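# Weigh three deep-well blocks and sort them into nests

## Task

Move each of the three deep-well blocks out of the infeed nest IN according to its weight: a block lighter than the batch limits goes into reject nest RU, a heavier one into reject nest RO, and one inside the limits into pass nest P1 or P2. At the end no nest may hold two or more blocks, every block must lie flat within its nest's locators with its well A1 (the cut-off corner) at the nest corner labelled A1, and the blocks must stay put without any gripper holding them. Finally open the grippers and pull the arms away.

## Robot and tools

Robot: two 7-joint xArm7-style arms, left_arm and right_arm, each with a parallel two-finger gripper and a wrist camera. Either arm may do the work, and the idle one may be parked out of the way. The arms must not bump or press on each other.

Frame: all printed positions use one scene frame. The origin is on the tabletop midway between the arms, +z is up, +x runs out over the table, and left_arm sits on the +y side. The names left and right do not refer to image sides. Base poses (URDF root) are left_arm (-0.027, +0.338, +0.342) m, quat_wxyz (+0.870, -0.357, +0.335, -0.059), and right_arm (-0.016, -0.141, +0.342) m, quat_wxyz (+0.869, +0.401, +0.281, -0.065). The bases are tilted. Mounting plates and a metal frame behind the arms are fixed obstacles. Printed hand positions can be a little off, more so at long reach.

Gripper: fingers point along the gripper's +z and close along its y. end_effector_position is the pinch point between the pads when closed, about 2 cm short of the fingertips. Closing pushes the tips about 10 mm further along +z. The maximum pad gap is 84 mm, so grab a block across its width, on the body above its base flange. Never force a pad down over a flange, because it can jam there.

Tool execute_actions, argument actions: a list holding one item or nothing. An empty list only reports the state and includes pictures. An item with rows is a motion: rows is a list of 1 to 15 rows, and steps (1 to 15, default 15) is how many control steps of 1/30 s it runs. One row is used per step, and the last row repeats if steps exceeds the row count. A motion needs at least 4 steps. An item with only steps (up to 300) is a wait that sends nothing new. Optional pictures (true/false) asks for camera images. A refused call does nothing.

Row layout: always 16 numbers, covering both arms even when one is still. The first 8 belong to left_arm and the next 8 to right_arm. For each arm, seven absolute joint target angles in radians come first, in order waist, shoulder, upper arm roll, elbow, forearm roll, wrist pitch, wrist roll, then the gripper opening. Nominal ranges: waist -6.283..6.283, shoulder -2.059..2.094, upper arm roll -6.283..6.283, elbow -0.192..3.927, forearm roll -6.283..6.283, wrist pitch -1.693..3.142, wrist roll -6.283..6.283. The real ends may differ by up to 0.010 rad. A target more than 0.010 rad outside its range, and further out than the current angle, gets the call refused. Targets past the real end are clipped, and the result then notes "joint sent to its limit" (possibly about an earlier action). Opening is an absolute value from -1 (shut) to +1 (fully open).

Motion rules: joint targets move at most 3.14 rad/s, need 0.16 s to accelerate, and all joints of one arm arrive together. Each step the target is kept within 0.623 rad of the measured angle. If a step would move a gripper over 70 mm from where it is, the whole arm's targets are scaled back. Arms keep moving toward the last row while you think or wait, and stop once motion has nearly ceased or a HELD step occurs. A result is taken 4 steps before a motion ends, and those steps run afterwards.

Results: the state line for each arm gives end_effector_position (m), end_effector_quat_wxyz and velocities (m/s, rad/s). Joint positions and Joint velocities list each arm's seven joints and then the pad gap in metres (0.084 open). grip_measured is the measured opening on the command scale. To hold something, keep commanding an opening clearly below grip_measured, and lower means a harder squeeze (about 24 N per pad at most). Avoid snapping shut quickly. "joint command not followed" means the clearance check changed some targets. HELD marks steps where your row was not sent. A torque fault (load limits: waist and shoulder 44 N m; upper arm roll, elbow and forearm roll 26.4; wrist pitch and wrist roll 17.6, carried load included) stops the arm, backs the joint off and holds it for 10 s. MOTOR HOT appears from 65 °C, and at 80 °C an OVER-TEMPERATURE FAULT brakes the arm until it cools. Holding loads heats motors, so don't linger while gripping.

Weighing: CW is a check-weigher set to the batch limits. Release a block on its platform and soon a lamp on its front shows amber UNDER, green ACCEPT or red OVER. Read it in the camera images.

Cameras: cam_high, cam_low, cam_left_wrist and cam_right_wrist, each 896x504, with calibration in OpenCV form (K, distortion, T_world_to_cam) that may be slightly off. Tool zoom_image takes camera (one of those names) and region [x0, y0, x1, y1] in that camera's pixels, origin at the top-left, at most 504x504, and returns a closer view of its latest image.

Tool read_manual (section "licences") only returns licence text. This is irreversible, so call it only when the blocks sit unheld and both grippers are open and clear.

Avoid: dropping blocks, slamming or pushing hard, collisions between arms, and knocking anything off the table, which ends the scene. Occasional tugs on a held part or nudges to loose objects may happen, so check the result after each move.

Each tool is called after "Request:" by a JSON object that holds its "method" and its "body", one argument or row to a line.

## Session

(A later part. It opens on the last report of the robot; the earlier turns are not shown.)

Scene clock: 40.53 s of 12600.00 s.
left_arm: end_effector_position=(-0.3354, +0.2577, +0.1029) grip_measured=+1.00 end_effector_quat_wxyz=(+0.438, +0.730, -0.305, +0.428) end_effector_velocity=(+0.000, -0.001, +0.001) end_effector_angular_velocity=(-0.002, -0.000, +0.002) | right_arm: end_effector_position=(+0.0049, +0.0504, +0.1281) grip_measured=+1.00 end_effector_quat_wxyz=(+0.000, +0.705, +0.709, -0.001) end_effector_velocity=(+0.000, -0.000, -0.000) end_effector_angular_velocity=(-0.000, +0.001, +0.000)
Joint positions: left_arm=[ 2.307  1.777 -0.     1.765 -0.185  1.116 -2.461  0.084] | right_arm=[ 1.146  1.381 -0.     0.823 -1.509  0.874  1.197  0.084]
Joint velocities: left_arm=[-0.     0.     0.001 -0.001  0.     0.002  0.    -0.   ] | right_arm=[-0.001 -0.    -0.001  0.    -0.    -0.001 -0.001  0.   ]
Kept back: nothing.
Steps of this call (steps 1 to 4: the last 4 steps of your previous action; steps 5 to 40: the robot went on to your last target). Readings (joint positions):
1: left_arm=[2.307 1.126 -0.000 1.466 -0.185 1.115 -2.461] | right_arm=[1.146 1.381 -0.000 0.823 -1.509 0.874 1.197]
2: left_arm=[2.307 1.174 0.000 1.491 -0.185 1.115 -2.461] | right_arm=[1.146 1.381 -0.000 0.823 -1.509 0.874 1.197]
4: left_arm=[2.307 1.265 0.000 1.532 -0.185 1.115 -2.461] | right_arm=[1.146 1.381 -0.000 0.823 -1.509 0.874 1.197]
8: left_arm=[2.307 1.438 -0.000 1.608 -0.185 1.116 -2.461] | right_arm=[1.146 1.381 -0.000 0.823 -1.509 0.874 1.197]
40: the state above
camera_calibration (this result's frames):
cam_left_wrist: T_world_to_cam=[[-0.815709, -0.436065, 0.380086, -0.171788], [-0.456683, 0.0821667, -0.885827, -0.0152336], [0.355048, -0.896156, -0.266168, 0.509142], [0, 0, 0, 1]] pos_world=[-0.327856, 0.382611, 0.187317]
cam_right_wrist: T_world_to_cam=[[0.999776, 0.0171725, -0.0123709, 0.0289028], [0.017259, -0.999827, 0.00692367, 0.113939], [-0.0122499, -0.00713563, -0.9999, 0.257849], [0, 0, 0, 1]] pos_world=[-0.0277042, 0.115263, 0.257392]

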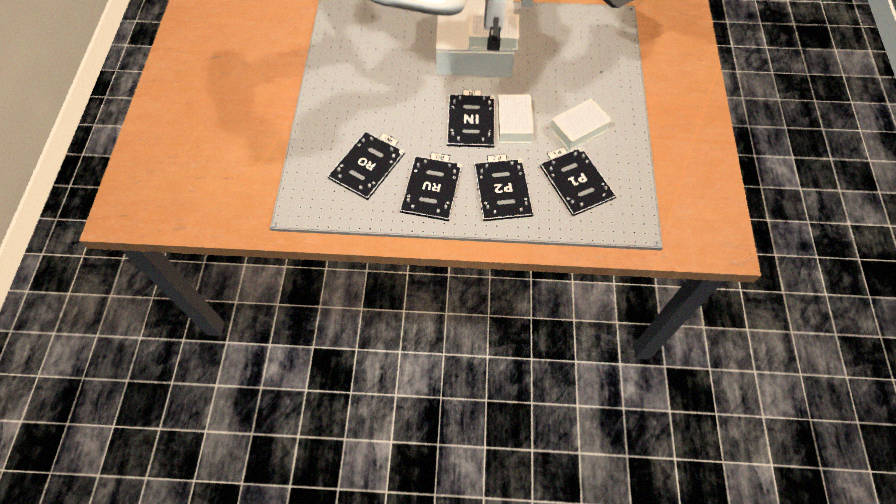

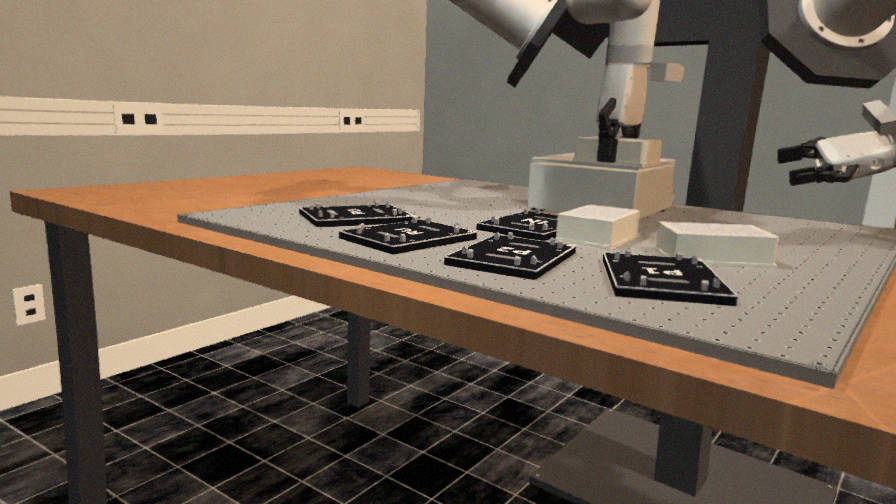

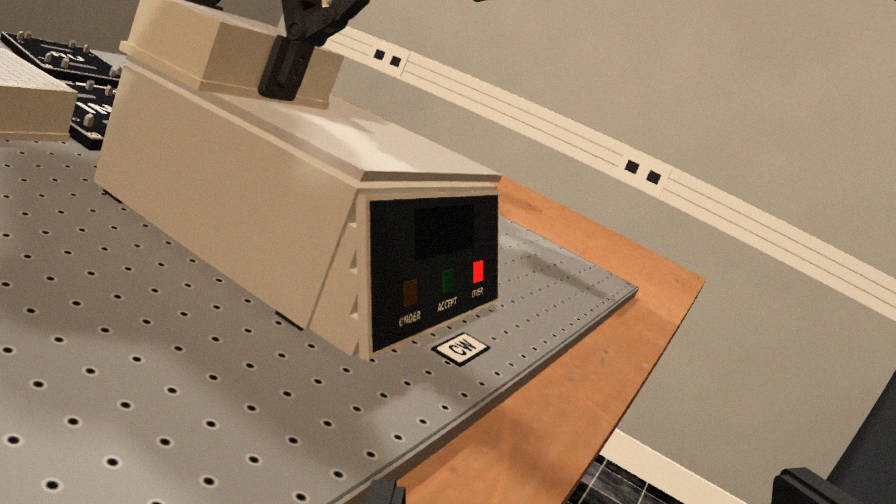

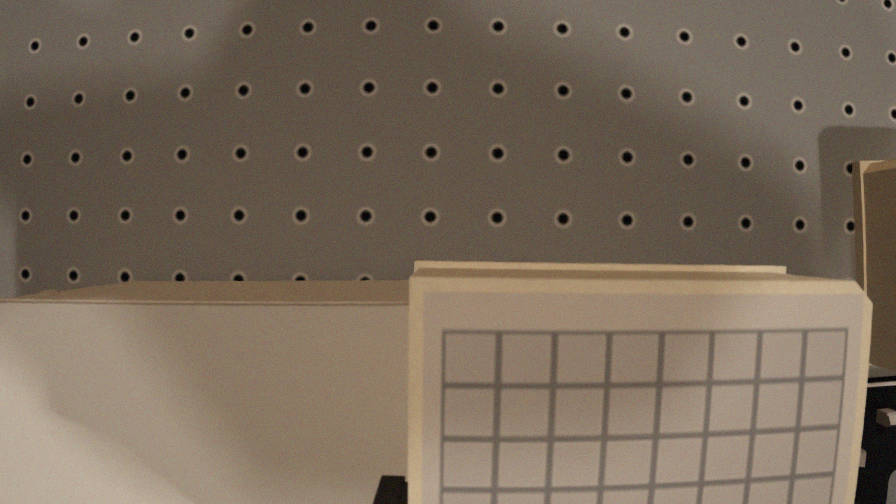

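Request:
{"method": "execute_actions", "body": {
  "actions": [
    {"rows":[[2.307,1.777,0,1.765,-0.185,1.116,-2.461,1,1.18,1.346,0,0.803,-1.469,0.857,1.184,1]],"steps":15}
  ]
}}

Request:
{"method": "execute_actions", "body": {
  "actions": [
    {"steps":45}
  ],
  "pictures": true
}}

Scene clock: 41.10 s of 12600.00 s.
left_arm: end_effector_position=(-0.3353, +0.2576, +0.1029) grip_measured=+1.00 end_effector_quat_wxyz=(+0.438, +0.730, -0.305, +0.428) end_effector_velocity=(-0.000, +0.000, -0.001) end_effector_angular_velocity=(+0.001, -0.000, -0.001) | right_arm: end_effector_position=(+0.0090, +0.0497, +0.1385) grip_measured=+1.00 end_effector_quat_wxyz=(+0.001, +0.708, +0.707, +0.000) end_effector_velocity=(-0.006, -0.001, +0.003) end_effector_angular_velocity=(+0.004, +0.009, +0.009)
Joint positions: left_arm=[ 2.307  1.777  0.     1.765 -0.185  1.116 -2.461  0.084] | right_arm=[ 1.18   1.347 -0.002  0.803 -1.469  0.857  1.184  0.084]
Joint velocities: left_arm=[ 0.    -0.    -0.001  0.    -0.    -0.001 -0.    -0.   ] | right_arm=[ 0.     0.001  0.011 -0.005  0.001 -0.003 -0.    -0.   ]
Steps of this call (steps 1 to 6: the robot went on to your last target; steps 7 to 17: the first 11 steps of this action). Readings (joint positions):
7: left_arm=[2.307 1.777 -0.000 1.765 -0.185 1.116 -2.461] | right_arm=[1.147 1.380 -0.000 0.823 -1.508 0.873 1.197]
8: left_arm=[2.307 1.777 -0.000 1.765 -0.185 1.116 -2.461] | right_arm=[1.153 1.374 -0.002 0.819 -1.499 0.869 1.193]
10: left_arm=[2.307 1.777 -0.000 1.765 -0.185 1.116 -2.461] | right_arm=[1.173 1.353 -0.005 0.808 -1.477 0.861 1.186]
14: left_arm=[2.307 1.777 0.000 1.765 -0.185 1.116 -2.461] | right_arm=[1.180 1.346 -0.002 0.805 -1.470 0.858 1.184]
17: the state above

Scene clock: 42.60 s of 12600.00 s.
left_arm: end_effector_position=(-0.3353, +0.2576, +0.1029) grip_measured=+1.00 end_effector_quat_wxyz=(+0.438, +0.730, -0.305, +0.428) end_effector_velocity=(+0.001, -0.000, -0.001) end_effector_angular_velocity=(+0.001, -0.002, +0.002) | right_arm: end_effector_position=(+0.0084, +0.0501, +0.1393) grip_measured=+1.00 end_effector_quat_wxyz=(-0.000, +0.707, +0.707, +0.000) end_effector_velocity=(+0.000, +0.000, -0.000) end_effector_angular_velocity=(+0.001, -0.002, +0.003)
Joint positions: left_arm=[ 2.307  1.777 -0.     1.765 -0.185  1.116 -2.461  0.084] | right_arm=[ 1.18   1.346 -0.     0.803 -1.469  0.857  1.184  0.084]
Joint velocities: left_arm=[-0.     0.001 -0.002 -0.    -0.     0.    -0.    -0.   ] | right_arm=[ 0.002  0.    -0.001  0.    -0.    -0.    -0.002 -0.   ]
Kept back: nothing.
Steps of this call (steps 1 to 4: the last 4 steps of your previous action; steps 5 to 15: the robot went on to your last target; steps 16 to 45: nothing new was sent). Readings (joint positions):
1: left_arm=[2.307 1.777 -0.000 1.765 -0.185 1.116 -2.461] | right_arm=[1.180 1.347 -0.001 0.803 -1.469 0.857 1.184]
2: left_arm=[2.307 1.777 0.000 1.765 -0.185 1.116 -2.461] | right_arm=[1.180 1.346 -0.001 0.803 -1.469 0.857 1.184]
4: left_arm=[2.307 1.777 -0.000 1.765 -0.185 1.116 -2.461] | right_arm=[1.180 1.346 -0.001 0.803 -1.469 0.857 1.184]
8: left_arm=[2.307 1.777 0.000 1.765 -0.185 1.116 -2.461] | right_arm=[1.180 1.346 -0.000 0.803 -1.469 0.857 1.184]
45: the state above
All arms were judged still, so your last target was given up. Only a new action makes them travel on or press farther. Fingers that are still opening or closing keep moving.
camera_calibration (this result's frames):
cam_left_wrist: T_world_to_cam=[[-0.815665, -0.436145, 0.380089, -0.171753], [-0.456661, 0.0820376, -0.88585, -0.0151588], [0.355178, -0.896129, -0.266086, 0.509076], [0, 0, 0, 1]] pos_world=[-0.327828, 0.382532, 0.187311]
cam_right_wrist: T_world_to_cam=[[0.999872, 0.0105758, -0.0119929, 0.0258406], [0.0106321, -0.999933, 0.00464044, 0.113848], [-0.011943, -0.00476736, -0.999917, 0.268937], [0, 0, 0, 1]] pos_world=[-0.0238358, 0.114849, 0.268697]

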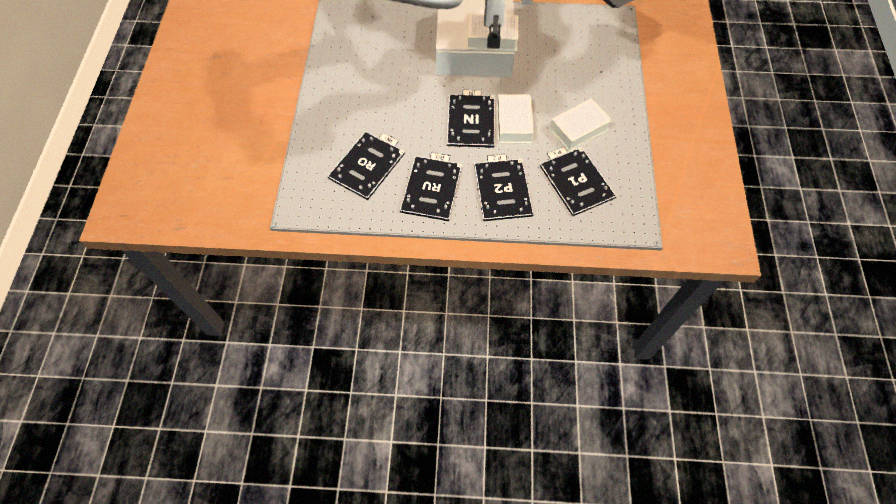

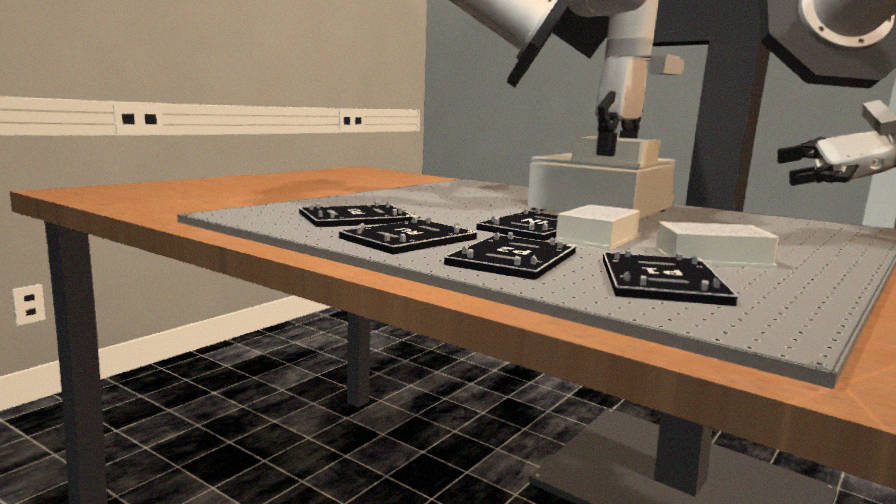

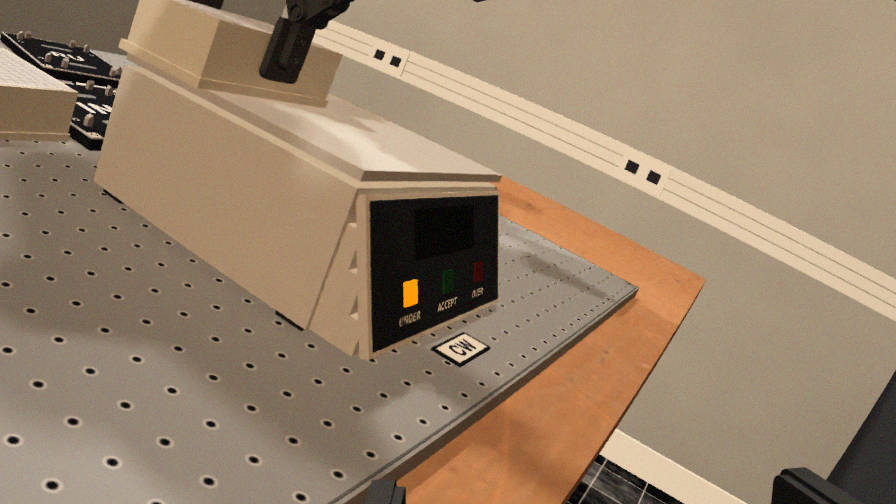

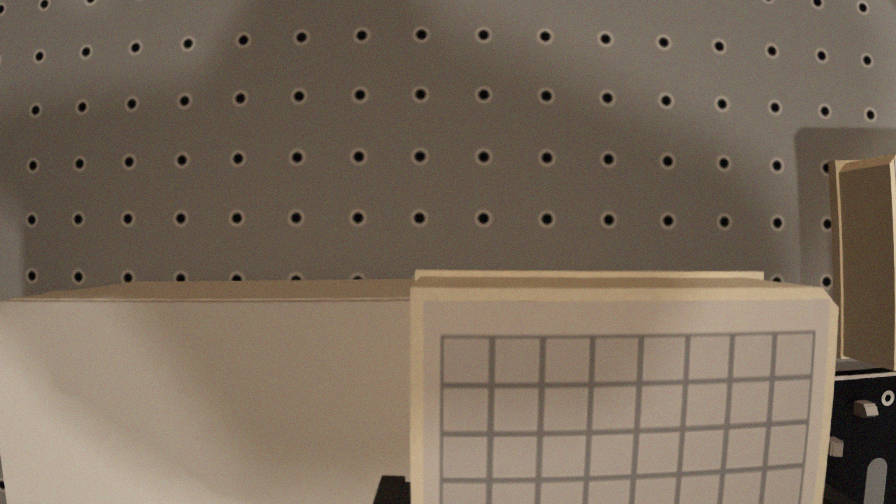

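Request:
{"method": "execute_actions", "body": {
  "actions": [
    {"rows":[[2.307,1.777,0,1.765,-0.185,1.116,-2.461,1,1.21,1.325,0,0.79,-1.438,0.842,1.176,1],[2.307,1.777,0,1.765,-0.185,1.116,-2.461,1,1.21,1.325,0,0.79,-1.438,0.842,1.176,1],[2.307,1.777,0,1.765,-0.185,1.116,-2.461,1,1.24,1.304,0,0.776,-1.408,0.827,1.167,1],[2.307,1.777,0,1.765,-0.185,1.116,-2.461,1,1.24,1.304,0,0.776,-1.408,0.827,1.167,1],[2.307,1.777,0,1.765,-0.185,1.116,-2.461,1,1.27,1.283,0,0.763,-1.377,0.811,1.159,1],[2.307,1.777,0,1.765,-0.185,1.116,-2.461,1,1.27,1.283,0,0.763,-1.377,0.811,1.159,1],[2.307,1.777,0,1.765,-0.185,1.116,-2.461,1,1.301,1.262,0,0.75,-1.346,0.796,1.15,1]],"steps":15}
  ]
}}

Request:
{"method": "execute_actions", "body": {
  "actions": [
    {"steps":50}
  ],
  "pictures": true
}}

Scene clock: 43.33 s of 12600.00 s.
left_arm: end_effector_position=(-0.3353, +0.2576, +0.1029) grip_measured=+1.00 end_effector_quat_wxyz=(+0.438, +0.730, -0.305, +0.428) end_effector_velocity=(-0.000, -0.000, +0.000) end_effector_angular_velocity=(-0.001, +0.000, +0.000) | right_arm: end_effector_position=(+0.0079, +0.0503, +0.1722) grip_measured=+1.00 end_effector_quat_wxyz=(-0.007, +0.710, +0.704, +0.007) end_effector_velocity=(-0.001, -0.002, +0.013) end_effector_angular_velocity=(+0.002, +0.006, -0.008)
Joint positions: left_arm=[ 2.307  1.777  0.     1.765 -0.185  1.116 -2.461  0.084] | right_arm=[ 1.3    1.262  0.003  0.752 -1.349  0.797  1.151  0.084]
Joint velocities: left_arm=[-0.     0.001  0.     0.001  0.     0.    -0.    -0.   ] | right_arm=[ 0.057 -0.037 -0.007 -0.024  0.065 -0.036 -0.02  -0.   ]
Steps of this call (steps 1 to 11: nothing new was sent; steps 12 to 22: the first 11 steps of this action). Readings (joint positions):
12: left_arm=[2.307 1.777 -0.000 1.765 -0.185 1.116 -2.461] | right_arm=[1.181 1.346 -0.000 0.803 -1.468 0.856 1.184]
13: left_arm=[2.307 1.777 0.000 1.765 -0.185 1.116 -2.461] | right_arm=[1.188 1.341 -0.001 0.799 -1.460 0.852 1.181]
15: left_arm=[2.307 1.777 0.000 1.765 -0.185 1.116 -2.461] | right_arm=[1.213 1.323 -0.001 0.787 -1.434 0.840 1.174]
19: left_arm=[2.307 1.777 -0.000 1.765 -0.185 1.116 -2.461] | right_arm=[1.274 1.280 0.001 0.762 -1.373 0.809 1.158]
22: the state above

Scene clock: 45.00 s of 12600.00 s.
left_arm: end_effector_position=(-0.3353, +0.2576, +0.1029) grip_measured=+1.00 end_effector_quat_wxyz=(+0.438, +0.730, -0.305, +0.428) end_effector_velocity=(-0.000, -0.001, +0.001) end_effector_angular_velocity=(-0.001, +0.001, +0.001) | right_arm: end_effector_position=(+0.0082, +0.0490, +0.1714) grip_measured=+1.00 end_effector_quat_wxyz=(-0.006, +0.710, +0.704, +0.006) end_effector_velocity=(+0.000, -0.000, -0.000) end_effector_angular_velocity=(-0.001, -0.000, +0.002)
Joint positions: left_arm=[ 2.307  1.777 -0.     1.765 -0.185  1.116 -2.461  0.084] | right_arm=[ 1.301  1.262  0.     0.75  -1.346  0.796  1.15   0.084]
Joint velocities: left_arm=[ 0.     0.001  0.001  0.001 -0.     0.001 -0.     0.   ] | right_arm=[ 0.     0.    -0.    -0.     0.001  0.    -0.002  0.   ]
Kept back: nothing.
Steps of this call (steps 1 to 4: the last 4 steps of your previous action; steps 5 to 15: the robot went on to your last target; steps 16 to 50: nothing new was sent). Readings (joint positions):
1: left_arm=[2.307 1.777 -0.000 1.765 -0.185 1.116 -2.461] | right_arm=[1.301 1.262 0.002 0.751 -1.347 0.796 1.150]
2: left_arm=[2.307 1.777 0.000 1.765 -0.185 1.116 -2.461] | right_arm=[1.301 1.262 0.001 0.750 -1.347 0.796 1.150]
4: left_arm=[2.307 1.777 -0.000 1.765 -0.185 1.116 -2.461] | right_arm=[1.300 1.262 -0.001 0.750 -1.346 0.796 1.150]
8: left_arm=[2.307 1.777 -0.000 1.765 -0.185 1.116 -2.461] | right_arm=[1.300 1.262 -0.000 0.750 -1.346 0.796 1.150]
50: the state above
All arms were judged still, so your last target was given up. Only a new action makes them travel on or press farther. Fingers that are still opening or closing keep moving.
camera_calibration (this result's frames):
cam_left_wrist: T_world_to_cam=[[-0.815665, -0.436145, 0.380089, -0.171753], [-0.456661, 0.0820375, -0.88585, -0.0151588], [0.355178, -0.896129, -0.266086, 0.509076], [0, 0, 0, 1]] pos_world=[-0.327828, 0.382532, 0.187311]
cam_right_wrist: T_world_to_cam=[[0.999926, 0.00255929, -0.0119138, 0.0267345], [0.00243489, -0.999942, -0.0104444, 0.115225], [-0.0119399, 0.0104146, -0.999874, 0.300348], [0, 0, 0, 1]] pos_world=[-0.0234269, 0.112022, 0.301833]

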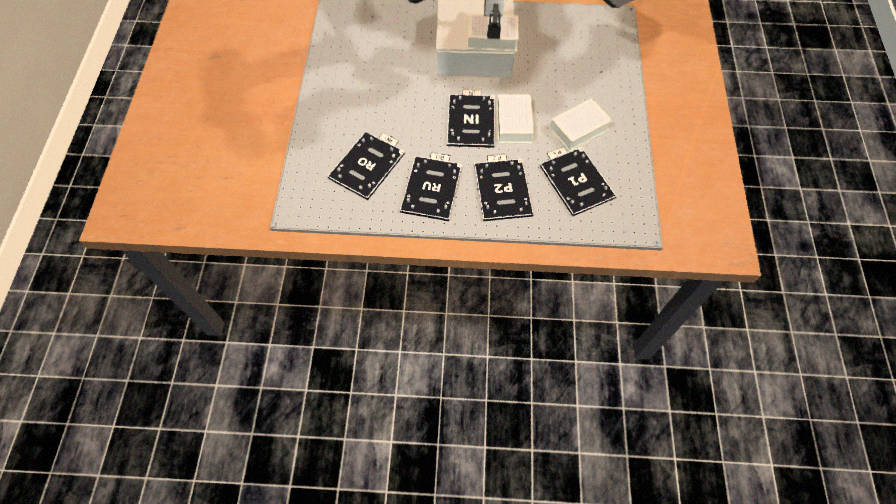

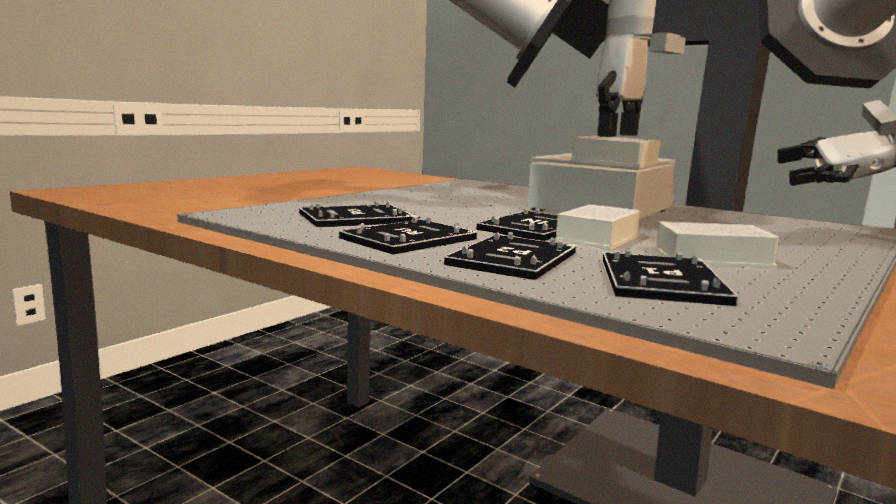

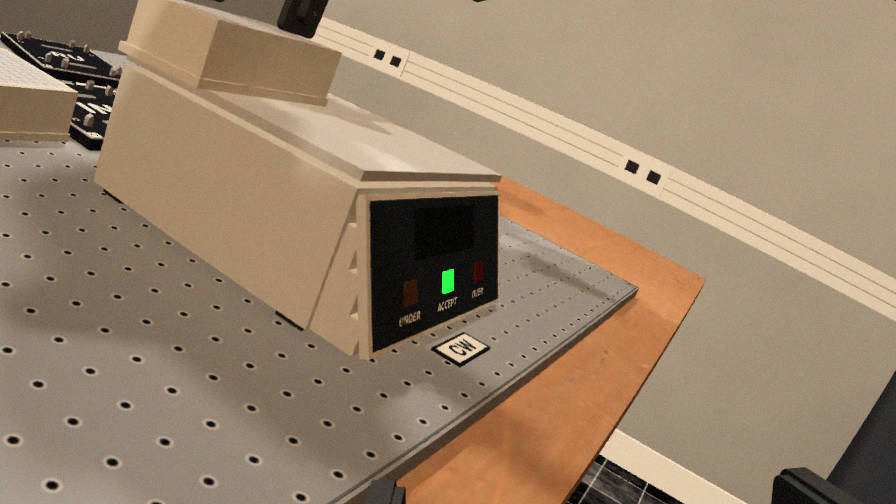

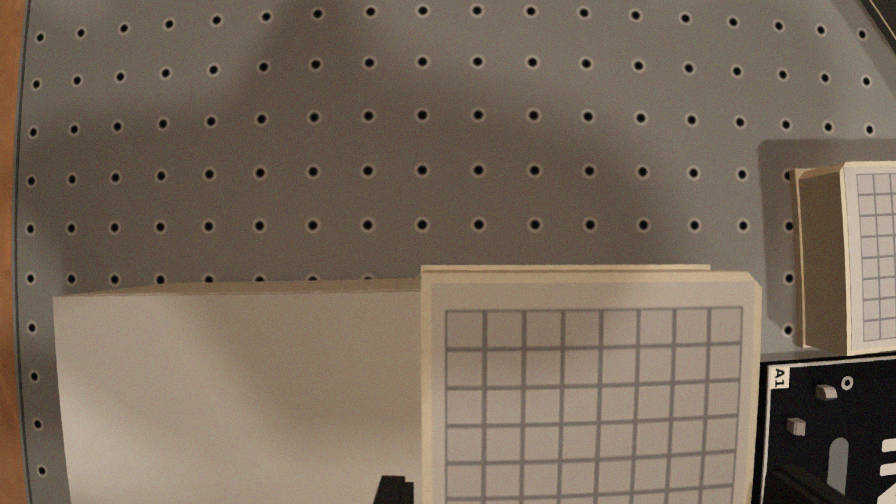

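Accept. Reverse the path.

Request:
{"method": "execute_actions", "body": {
  "actions": [
    {"rows":[[2.307,1.777,0,1.765,-0.185,1.116,-2.461,1,1.285,1.273,0,0.757,-1.362,0.804,1.155,1],[2.307,1.777,0,1.765,-0.185,1.116,-2.461,1,1.27,1.283,0,0.763,-1.377,0.811,1.159,1],[2.307,1.777,0,1.765,-0.185,1.116,-2.461,1,1.27,1.283,0,0.763,-1.377,0.811,1.159,1],[2.307,1.777,0,1.765,-0.185,1.116,-2.461,1,1.255,1.294,0,0.77,-1.392,0.819,1.163,1],[2.307,1.777,0,1.765,-0.185,1.116,-2.461,1,1.255,1.294,0,0.77,-1.392,0.819,1.163,1],[2.307,1.777,0,1.765,-0.185,1.116,-2.461,1,1.24,1.304,0,0.776,-1.408,0.827,1.167,1],[2.307,1.777,0,1.765,-0.185,1.116,-2.461,1,1.24,1.304,0,0.776,-1.408,0.827,1.167,1],[2.307,1.777,0,1.765,-0.185,1.116,-2.461,1,1.225,1.315,0,0.783,-1.423,0.834,1.171,1],[2.307,1.777,0,1.765,-0.185,1.116,-2.461,1,1.225,1.315,0,0.783,-1.423,0.834,1.171,1],[2.307,1.777,0,1.765,-0.185,1.116,-2.461,1,1.21,1.325,0,0.79,-1.438,0.842,1.176,1]],"steps":15}
  ]
}}

Request:
{"method": "execute_actions", "body": {
  "actions": [
    {"steps":8}
  ]
}}

Scene clock: 45.70 s of 12600.00 s.
left_arm: end_effector_position=(-0.3353, +0.2576, +0.1029) grip_measured=+1.00 end_effector_quat_wxyz=(+0.438, +0.730, -0.305, +0.428) end_effector_velocity=(-0.001, -0.000, +0.001) end_effector_angular_velocity=(-0.001, +0.001, -0.001) | right_arm: end_effector_position=(+0.0088, +0.0495, +0.1503) grip_measured=+1.00 end_effector_quat_wxyz=(-0.001, +0.708, +0.706, +0.002) end_effector_velocity=(-0.002, +0.010, -0.057) end_effector_angular_velocity=(-0.012, +0.006, +0.003)
Joint positions: left_arm=[ 2.307  1.777 -0.     1.765 -0.185  1.116 -2.461  0.084] | right_arm=[ 1.222  1.317 -0.     0.784 -1.426  0.836  1.172  0.084]
Joint velocities: left_arm=[-0.     0.     0.001  0.001  0.     0.     0.     0.   ] | right_arm=[-0.23   0.158  0.008  0.113 -0.231  0.114  0.069  0.   ]
Steps of this call (steps 1 to 10: nothing new was sent; steps 11 to 21: the first 11 steps of this action). Readings (joint positions):
11: left_arm=[2.307 1.777 -0.000 1.765 -0.185 1.116 -2.461] | right_arm=[1.300 1.262 0.000 0.750 -1.347 0.797 1.150]
12: left_arm=[2.307 1.777 0.000 1.765 -0.185 1.116 -2.461] | right_arm=[1.295 1.266 0.001 0.753 -1.353 0.799 1.152]
14: left_arm=[2.307 1.777 0.000 1.765 -0.185 1.116 -2.461] | right_arm=[1.277 1.278 0.001 0.761 -1.371 0.808 1.157]
18: left_arm=[2.307 1.777 0.000 1.765 -0.185 1.116 -2.461] | right_arm=[1.244 1.301 -0.001 0.774 -1.403 0.824 1.166]
21: the state above

Scene clock: 45.97 s of 12600.00 s.
left_arm: end_effector_position=(-0.3353, +0.2576, +0.1029) grip_measured=+1.00 end_effector_quat_wxyz=(+0.438, +0.730, -0.305, +0.428) end_effector_velocity=(-0.001, +0.000, +0.000) end_effector_angular_velocity=(+0.000, +0.001, -0.002) | right_arm: end_effector_position=(+0.0088, +0.0501, +0.1475) grip_measured=+1.00 end_effector_quat_wxyz=(-0.001, +0.708, +0.706, +0.002) end_effector_velocity=(+0.001, +0.000, -0.000) end_effector_angular_velocity=(+0.000, -0.001, -0.002)
Joint positions: left_arm=[ 2.307  1.777 -0.     1.765 -0.185  1.116 -2.461  0.084] | right_arm=[ 1.21   1.325  0.     0.79  -1.438  0.842  1.176  0.084]
Joint velocities: left_arm=[ 0.    -0.     0.001  0.     0.    -0.002 -0.    -0.   ] | right_arm=[-0.    -0.    -0.001  0.001 -0.001  0.001  0.001 -0.   ]
Kept back: nothing.
Steps of this call (steps 1 to 4: the last 4 steps of your previous action; steps 5 to 8: the robot went on to your last target). Readings (joint positions):
1: left_arm=[2.307 1.777 0.000 1.765 -0.185 1.116 -2.461] | right_arm=[1.215 1.321 -0.000 0.787 -1.432 0.839 1.174]
2: left_arm=[2.307 1.777 -0.000 1.765 -0.185 1.116 -2.461] | right_arm=[1.212 1.324 -0.001 0.789 -1.435 0.841 1.175]
4: left_arm=[2.307 1.777 -0.000 1.765 -0.185 1.116 -2.461] | right_arm=[1.210 1.325 -0.001 0.790 -1.437 0.842 1.176]
8: the state above

Request:
{"method": "execute_actions", "body": {
  "actions": [
    {"rows":[[2.307,1.777,0,1.765,-0.185,1.116,-2.461,1,1.18,1.346,0,0.803,-1.469,0.857,1.184,1]],"steps":12}
  ]
}}

Request:
{"method": "execute_actions", "body": {
  "actions": [
    {"rows":[[2.307,1.777,0,1.765,-0.185,1.116,-2.461,1,1.18,1.346,0,0.803,-1.469,0.857,1.184,0]],"steps":12}
  ]
}}

Request:
{"method": "execute_actions", "body": {
  "actions": [
    {"rows":[[2.307,1.777,0,1.765,-0.185,1.116,-2.461,1,1.277,1.247,0,0.748,-1.355,0.81,1.13,0]],"steps":10}
  ]
}}

Request:
{"method": "execute_actions", "body": {
  "actions": [
    {"rows":[[2.307,1.777,0,1.765,-0.185,1.116,-2.461,1,1.074,0.842,0,0.714,-1.265,0.98,0.5,0]],"steps":15}
  ]
}}

Request:
{"method": "execute_actions", "body": {
  "actions": [
    {"steps":15}
  ]
}}

Request:
{"method": "execute_actions", "body": {
  "actions": [
    {"rows":[[2.307,1.777,0,1.765,-0.185,1.116,-2.461,1,0.653,0.955,0,1.32,-1.386,1.052,-1.634,0]],"steps":15}
  ]
}}

Request:
{"method": "execute_actions", "body": {
  "actions": [
    {"steps":90}
  ],
  "pictures": true
}}

Scene clock: 47.00 s of 12600.00 s.
left_arm: end_effector_position=(-0.3353, +0.2576, +0.1029) grip_measured=+1.00 end_effector_quat_wxyz=(+0.438, +0.730, -0.305, +0.428) end_effector_velocity=(+0.000, +0.001, -0.001) end_effector_angular_velocity=(+0.001, -0.001, -0.001) | right_arm: end_effector_position=(+0.0083, +0.0496, +0.1389) grip_measured=+1.00 end_effector_quat_wxyz=(+0.000, +0.707, +0.707, -0.000) end_effector_velocity=(-0.002, +0.012, +0.010) end_effector_angular_velocity=(+0.030, +0.002, +0.001)
Joint positions: left_arm=[ 2.307  1.777  0.     1.765 -0.185  1.116 -2.461  0.084] | right_arm=[ 1.18   1.346 -0.001  0.803 -1.469  0.857  1.184  0.084]
Joint velocities: left_arm=[-0.    -0.    -0.001  0.001  0.     0.     0.     0.   ] | right_arm=[ 0.007 -0.007  0.02   0.009 -0.002 -0.001  0.002 -0.   ]
Steps of this call (steps 1 to 23: the robot went on to your last target; steps 24 to 31: the first 8 steps of this action). Readings (joint positions):
24: left_arm=[2.307 1.777 -0.000 1.765 -0.185 1.116 -2.461] | right_arm=[1.209 1.325 0.000 0.790 -1.439 0.843 1.176]
25: left_arm=[2.307 1.777 0.000 1.765 -0.185 1.116 -2.461] | right_arm=[1.202 1.330 0.001 0.794 -1.447 0.847 1.179]
27: left_arm=[2.307 1.777 -0.000 1.765 -0.185 1.116 -2.461] | right_arm=[1.185 1.343 -0.000 0.801 -1.464 0.854 1.183]
31: the state above

Scene clock: 47.40 s of 12600.00 s.
left_arm: end_effector_position=(-0.3353, +0.2576, +0.1029) grip_measured=+1.00 end_effector_quat_wxyz=(+0.438, +0.730, -0.305, +0.428) end_effector_velocity=(+0.000, -0.001, +0.001) end_effector_angular_velocity=(-0.002, -0.000, +0.002) | right_arm: end_effector_position=(+0.0083, +0.0503, +0.1394) grip_measured=+0.96 end_effector_quat_wxyz=(-0.001, +0.707, +0.707, +0.001) end_effector_velocity=(+0.001, -0.000, -0.001) end_effector_angular_velocity=(-0.001, -0.001, -0.001)
Joint positions: left_arm=[ 2.307  1.777  0.     1.765 -0.185  1.116 -2.461  0.084] | right_arm=[ 1.18   1.346  0.     0.803 -1.469  0.857  1.184  0.083]
Joint velocities: left_arm=[ 0.     0.001  0.001 -0.    -0.     0.001  0.     0.   ] | right_arm=[ 0.     0.    -0.002  0.001 -0.    -0.     0.001  0.   ]
Steps of this call (steps 1 to 4: the last 4 steps of your previous action; steps 5 to 12: the first 8 steps of this action). Readings (joint positions):
5: left_arm=[2.307 1.777 0.000 1.765 -0.185 1.116 -2.461] | right_arm=[1.180 1.346 0.000 0.803 -1.469 0.857 1.184]
6: left_arm=[2.307 1.777 0.000 1.765 -0.185 1.116 -2.461] | right_arm=[1.180 1.346 0.000 0.803 -1.469 0.857 1.184]
8: left_arm=[2.307 1.777 -0.000 1.765 -0.185 1.116 -2.461] | right_arm=[1.180 1.346 0.000 0.803 -1.469 0.857 1.184]
12: the state above

Scene clock: 47.73 s of 12600.00 s.
left_arm: end_effector_position=(-0.3353, +0.2576, +0.1029) grip_measured=+1.00 end_effector_quat_wxyz=(+0.438, +0.730, -0.305, +0.428) end_effector_velocity=(+0.000, -0.000, -0.000) end_effector_angular_velocity=(-0.000, -0.001, +0.001) | right_arm: end_effector_position=(+0.0153, +0.0515, +0.1712) grip_measured=+0.96 end_effector_quat_wxyz=(-0.006, +0.709, +0.705, +0.007) end_effector_velocity=(+0.002, +0.081, +0.133) end_effector_angular_velocity=(+0.244, +0.023, -0.013)
Joint positions: left_arm=[ 2.307  1.777  0.     1.765 -0.185  1.116 -2.461  0.084] | right_arm=[ 1.272  1.251  0.003  0.753 -1.363  0.814  1.135  0.083]
Joint velocities: left_arm=[ 0.     0.    -0.     0.001 -0.     0.001  0.    -0.   ] | right_arm=[ 0.245 -0.266  0.107 -0.034  0.227 -0.12  -0.112 -0.   ]
Steps of this call (steps 1 to 4: the last 4 steps of your previous action; steps 5 to 10: the first 6 steps of this action). Readings (joint positions):
5: left_arm=[2.307 1.777 0.000 1.765 -0.185 1.116 -2.461] | right_arm=[1.181 1.345 0.000 0.803 -1.468 0.856 1.183]
6: left_arm=[2.307 1.777 -0.000 1.765 -0.185 1.116 -2.461] | right_arm=[1.188 1.339 -0.001 0.798 -1.458 0.852 1.178]
8: left_arm=[2.307 1.777 -0.000 1.765 -0.185 1.116 -2.461] | right_arm=[1.236 1.290 -0.005 0.767 -1.400 0.829 1.151]
10: the state above

Scene clock: 48.23 s of 12600.00 s.
left_arm: end_effector_position=(-0.3353, +0.2576, +0.1029) grip_measured=+1.00 end_effector_quat_wxyz=(+0.438, +0.730, -0.305, +0.428) end_effector_velocity=(+0.001, -0.001, -0.001) end_effector_angular_velocity=(+0.000, -0.001, +0.001) | right_arm: end_effector_position=(+0.1426, +0.0565, +0.2153) grip_measured=+0.96 end_effector_quat_wxyz=(-0.002, +0.654, +0.756, +0.006) end_effector_velocity=(+0.423, -0.079, +0.105) end_effector_angular_velocity=(-0.099, +0.012, +0.402)
Joint positions: left_arm=[ 2.307  1.777  0.     1.765 -0.185  1.116 -2.461  0.084] | right_arm=[ 1.108  0.911 -0.001  0.722 -1.281  0.951  0.612  0.083]
Joint velocities: left_arm=[-0.     0.001 -0.001 -0.001  0.    -0.001  0.    -0.   ] | right_arm=[-0.528 -1.097 -0.022 -0.083  0.236  0.431 -1.622  0.   ]
Steps of this call (steps 1 to 4: the last 4 steps of your previous action; steps 5 to 15: the first 11 steps of this action). Readings (joint positions):
5: left_arm=[2.307 1.777 0.000 1.765 -0.185 1.116 -2.461] | right_arm=[1.276 1.247 -0.001 0.747 -1.355 0.811 1.129]
6: left_arm=[2.307 1.777 0.000 1.765 -0.185 1.116 -2.461] | right_arm=[1.272 1.243 -0.000 0.746 -1.354 0.815 1.118]
8: left_arm=[2.307 1.777 0.000 1.765 -0.185 1.116 -2.461] | right_arm=[1.247 1.200 0.002 0.738 -1.343 0.837 1.044]
12: left_arm=[2.307 1.777 0.000 1.765 -0.185 1.116 -2.461] | right_arm=[1.166 1.031 -0.001 0.732 -1.307 0.903 0.795]
15: the state above

Scene clock: 48.73 s of 12600.00 s.
left_arm: end_effector_position=(-0.3353, +0.2576, +0.1029) grip_measured=+1.00 end_effector_quat_wxyz=(+0.438, +0.730, -0.305, +0.428) end_effector_velocity=(+0.000, +0.000, +0.000) end_effector_angular_velocity=(-0.000, -0.001, +0.001) | right_arm: end_effector_position=(+0.1674, +0.0491, +0.2214) grip_measured=+0.96 end_effector_quat_wxyz=(+0.001, +0.639, +0.769, +0.002) end_effector_velocity=(+0.003, +0.001, +0.001) end_effector_angular_velocity=(+0.002, -0.001, -0.007)
Joint positions: left_arm=[ 2.307  1.777  0.     1.765 -0.185  1.116 -2.461  0.084] | right_arm=[ 1.074  0.843  0.     0.714 -1.265  0.98   0.5    0.083]
Joint velocities: left_arm=[-0.    -0.001 -0.    -0.001  0.     0.001  0.    -0.   ] | right_arm=[-0.001 -0.006 -0.002  0.002 -0.001  0.    -0.001 -0.   ]
Kept back: nothing.
Steps of this call (steps 1 to 4: the last 4 steps of your previous action; steps 5 to 15: the robot went on to your last target). Readings (joint positions):
1: left_arm=[2.307 1.777 -0.000 1.765 -0.185 1.116 -2.461] | right_arm=[1.092 0.878 -0.002 0.720 -1.274 0.964 0.564]
2: left_arm=[2.307 1.777 0.000 1.765 -0.185 1.116 -2.461] | right_arm=[1.081 0.855 -0.003 0.719 -1.269 0.973 0.531]
4: left_arm=[2.307 1.777 0.000 1.765 -0.185 1.116 -2.461] | right_arm=[1.074 0.841 -0.004 0.718 -1.266 0.979 0.507]
8: left_arm=[2.307 1.777 0.000 1.765 -0.185 1.116 -2.461] | right_arm=[1.075 0.845 0.002 0.711 -1.265 0.980 0.501]
15: the state above

Scene clock: 49.10 s of 12600.00 s.
left_arm: end_effector_position=(-0.3353, +0.2576, +0.1029) grip_measured=+1.00 end_effector_quat_wxyz=(+0.438, +0.730, -0.305, +0.428) end_effector_velocity=(-0.000, -0.001, +0.000) end_effector_angular_velocity=(-0.001, +0.000, +0.001) | right_arm: end_effector_position=(+0.3036, +0.1035, +0.1856) grip_measured=+0.96 end_effector_quat_wxyz=(-0.014, +0.589, +0.808, +0.009) end_effector_velocity=(+0.446, +0.044, -0.170) end_effector_angular_velocity=(-0.023, -0.049, +0.919)
Joint positions: left_arm=[ 2.307  1.777 -0.     1.765 -0.185  1.116 -2.461  0.084] | right_arm=[ 0.839  0.905  0.     1.054 -1.333  1.02   0.057  0.083]
Joint velocities: left_arm=[ 0.     0.001  0.001  0.001 -0.     0.001  0.     0.   ] | right_arm=[-0.699  0.179 -0.014  1.001 -0.199  0.12  -1.885  0.   ]
Steps of this call (steps 1 to 11: the first 11 steps of this action). Readings (joint positions):
1: left_arm=[2.307 1.777 -0.000 1.765 -0.185 1.116 -2.461] | right_arm=[1.074 0.843 0.000 0.715 -1.265 0.980 0.499]
2: left_arm=[2.307 1.777 -0.000 1.765 -0.185 1.116 -2.461] | right_arm=[1.068 0.845 0.002 0.722 -1.267 0.981 0.488]
4: left_arm=[2.307 1.777 0.000 1.765 -0.185 1.116 -2.461] | right_arm=[1.025 0.860 0.006 0.782 -1.280 0.989 0.418]
8: left_arm=[2.307 1.777 0.000 1.765 -0.185 1.116 -2.461] | right_arm=[0.913 0.886 0.000 0.949 -1.312 1.007 0.229]
11: the state above

Scene clock: 52.10 s of 12600.00 s.
left_arm: end_effector_position=(-0.3353, +0.2576, +0.1029) grip_measured=+1.00 end_effector_quat_wxyz=(+0.438, +0.730, -0.305, +0.428) end_effector_velocity=(+0.001, -0.000, -0.000) end_effector_angular_velocity=(-0.000, -0.001, +0.002) | right_arm: end_effector_position=(+0.4220, +0.0907, +0.1302) grip_measured=+0.96 end_effector_quat_wxyz=(-0.000, -0.088, +0.996, -0.000) end_effector_velocity=(+0.001, -0.001, -0.001) end_effector_angular_velocity=(-0.001, -0.002, +0.001)
Joint positions: left_arm=[ 2.307  1.777 -0.     1.765 -0.185  1.116 -2.461  0.084] | right_arm=[ 0.653  0.955  0.     1.32  -1.386  1.052 -1.634  0.083]
Joint velocities: left_arm=[ 0.     0.    -0.001 -0.001  0.     0.     0.     0.   ] | right_arm=[ 0.    -0.    -0.002  0.    -0.002 -0.001 -0.001  0.   ]
Kept back: nothing.
Steps of this call (steps 1 to 4: the last 4 steps of your previous action; steps 5 to 45: the robot went on to your last target; steps 46 to 90: nothing new was sent). Readings (joint positions):
1: left_arm=[2.307 1.777 0.000 1.765 -0.185 1.116 -2.461] | right_arm=[0.816 0.911 -0.000 1.086 -1.339 1.024 -0.009]
2: left_arm=[2.307 1.777 -0.000 1.765 -0.185 1.116 -2.461] | right_arm=[0.794 0.917 -0.001 1.118 -1.345 1.028 -0.079]
4: left_arm=[2.307 1.777 0.000 1.765 -0.185 1.116 -2.461] | right_arm=[0.753 0.928 -0.001 1.176 -1.357 1.035 -0.240]
8: left_arm=[2.307 1.777 0.000 1.765 -0.185 1.116 -2.461] | right_arm=[0.688 0.944 -0.002 1.268 -1.375 1.046 -0.637]
90: the state above
All arms were judged still, so your last target was given up. Only a new action makes them travel on or press farther. Fingers that are still opening or closing keep moving.
camera_calibration (this result's frames):
cam_left_wrist: T_world_to_cam=[[-0.815665, -0.436145, 0.380089, -0.171753], [-0.456661, 0.0820376, -0.88585, -0.0151588], [0.355178, -0.896129, -0.266086, 0.509076], [0, 0, 0, 1]] pos_world=[-0.327828, 0.382532, 0.187311]
cam_right_wrist: T_world_to_cam=[[-0.186478, 0.982381, -0.0123754, 0.0242275], [0.982431, 0.186552, 0.00515495, -0.367665], [0.0073728, -0.0111967, -0.99991, 0.257439], [0, 0, 0, 1]] pos_world=[0.363825, 0.0476707, 0.259611]

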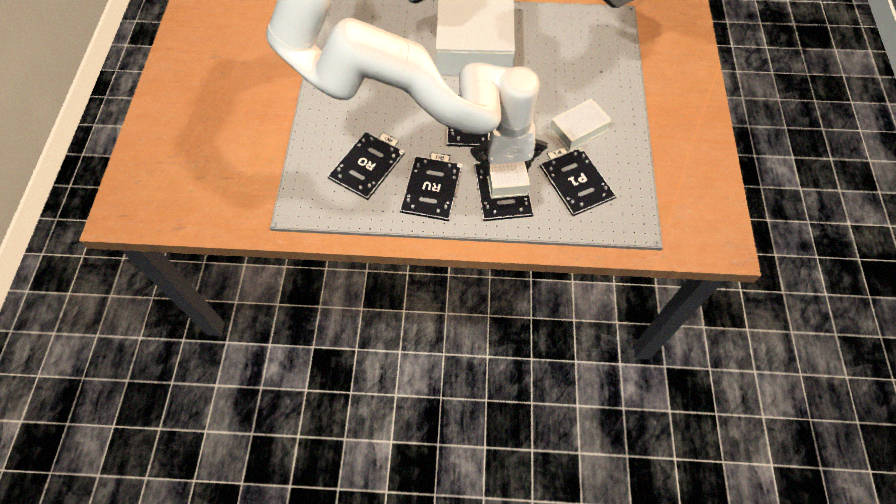

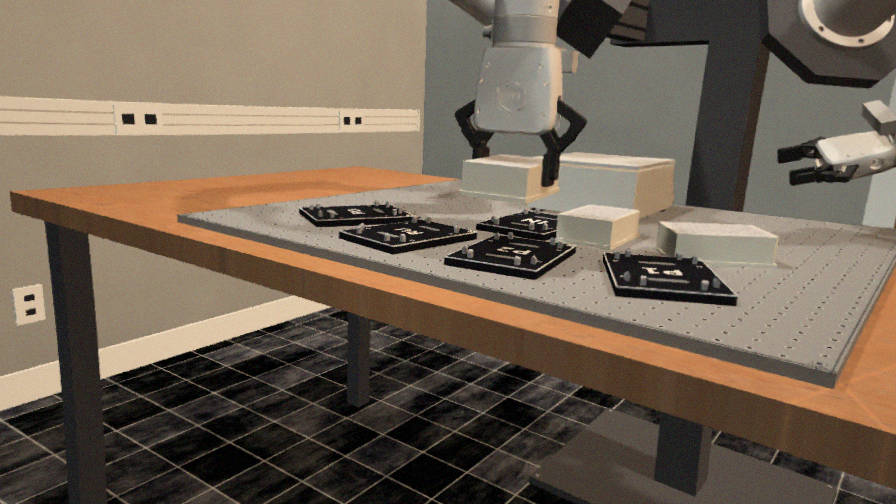

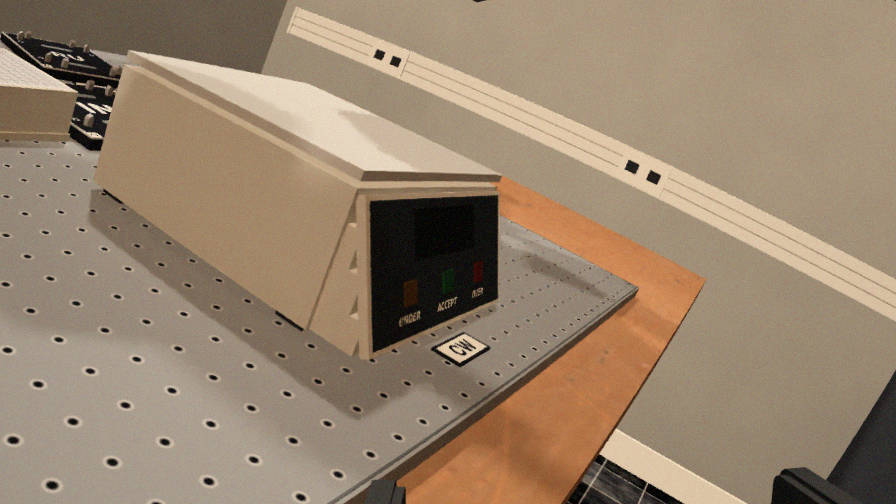

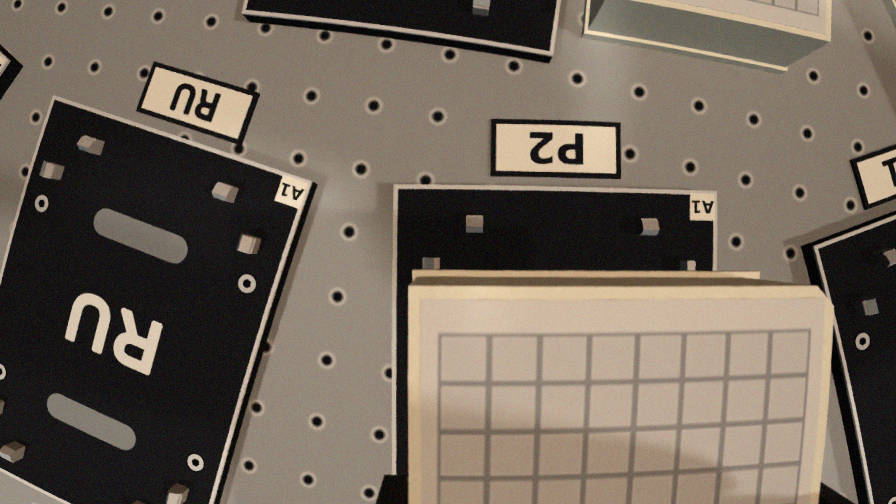

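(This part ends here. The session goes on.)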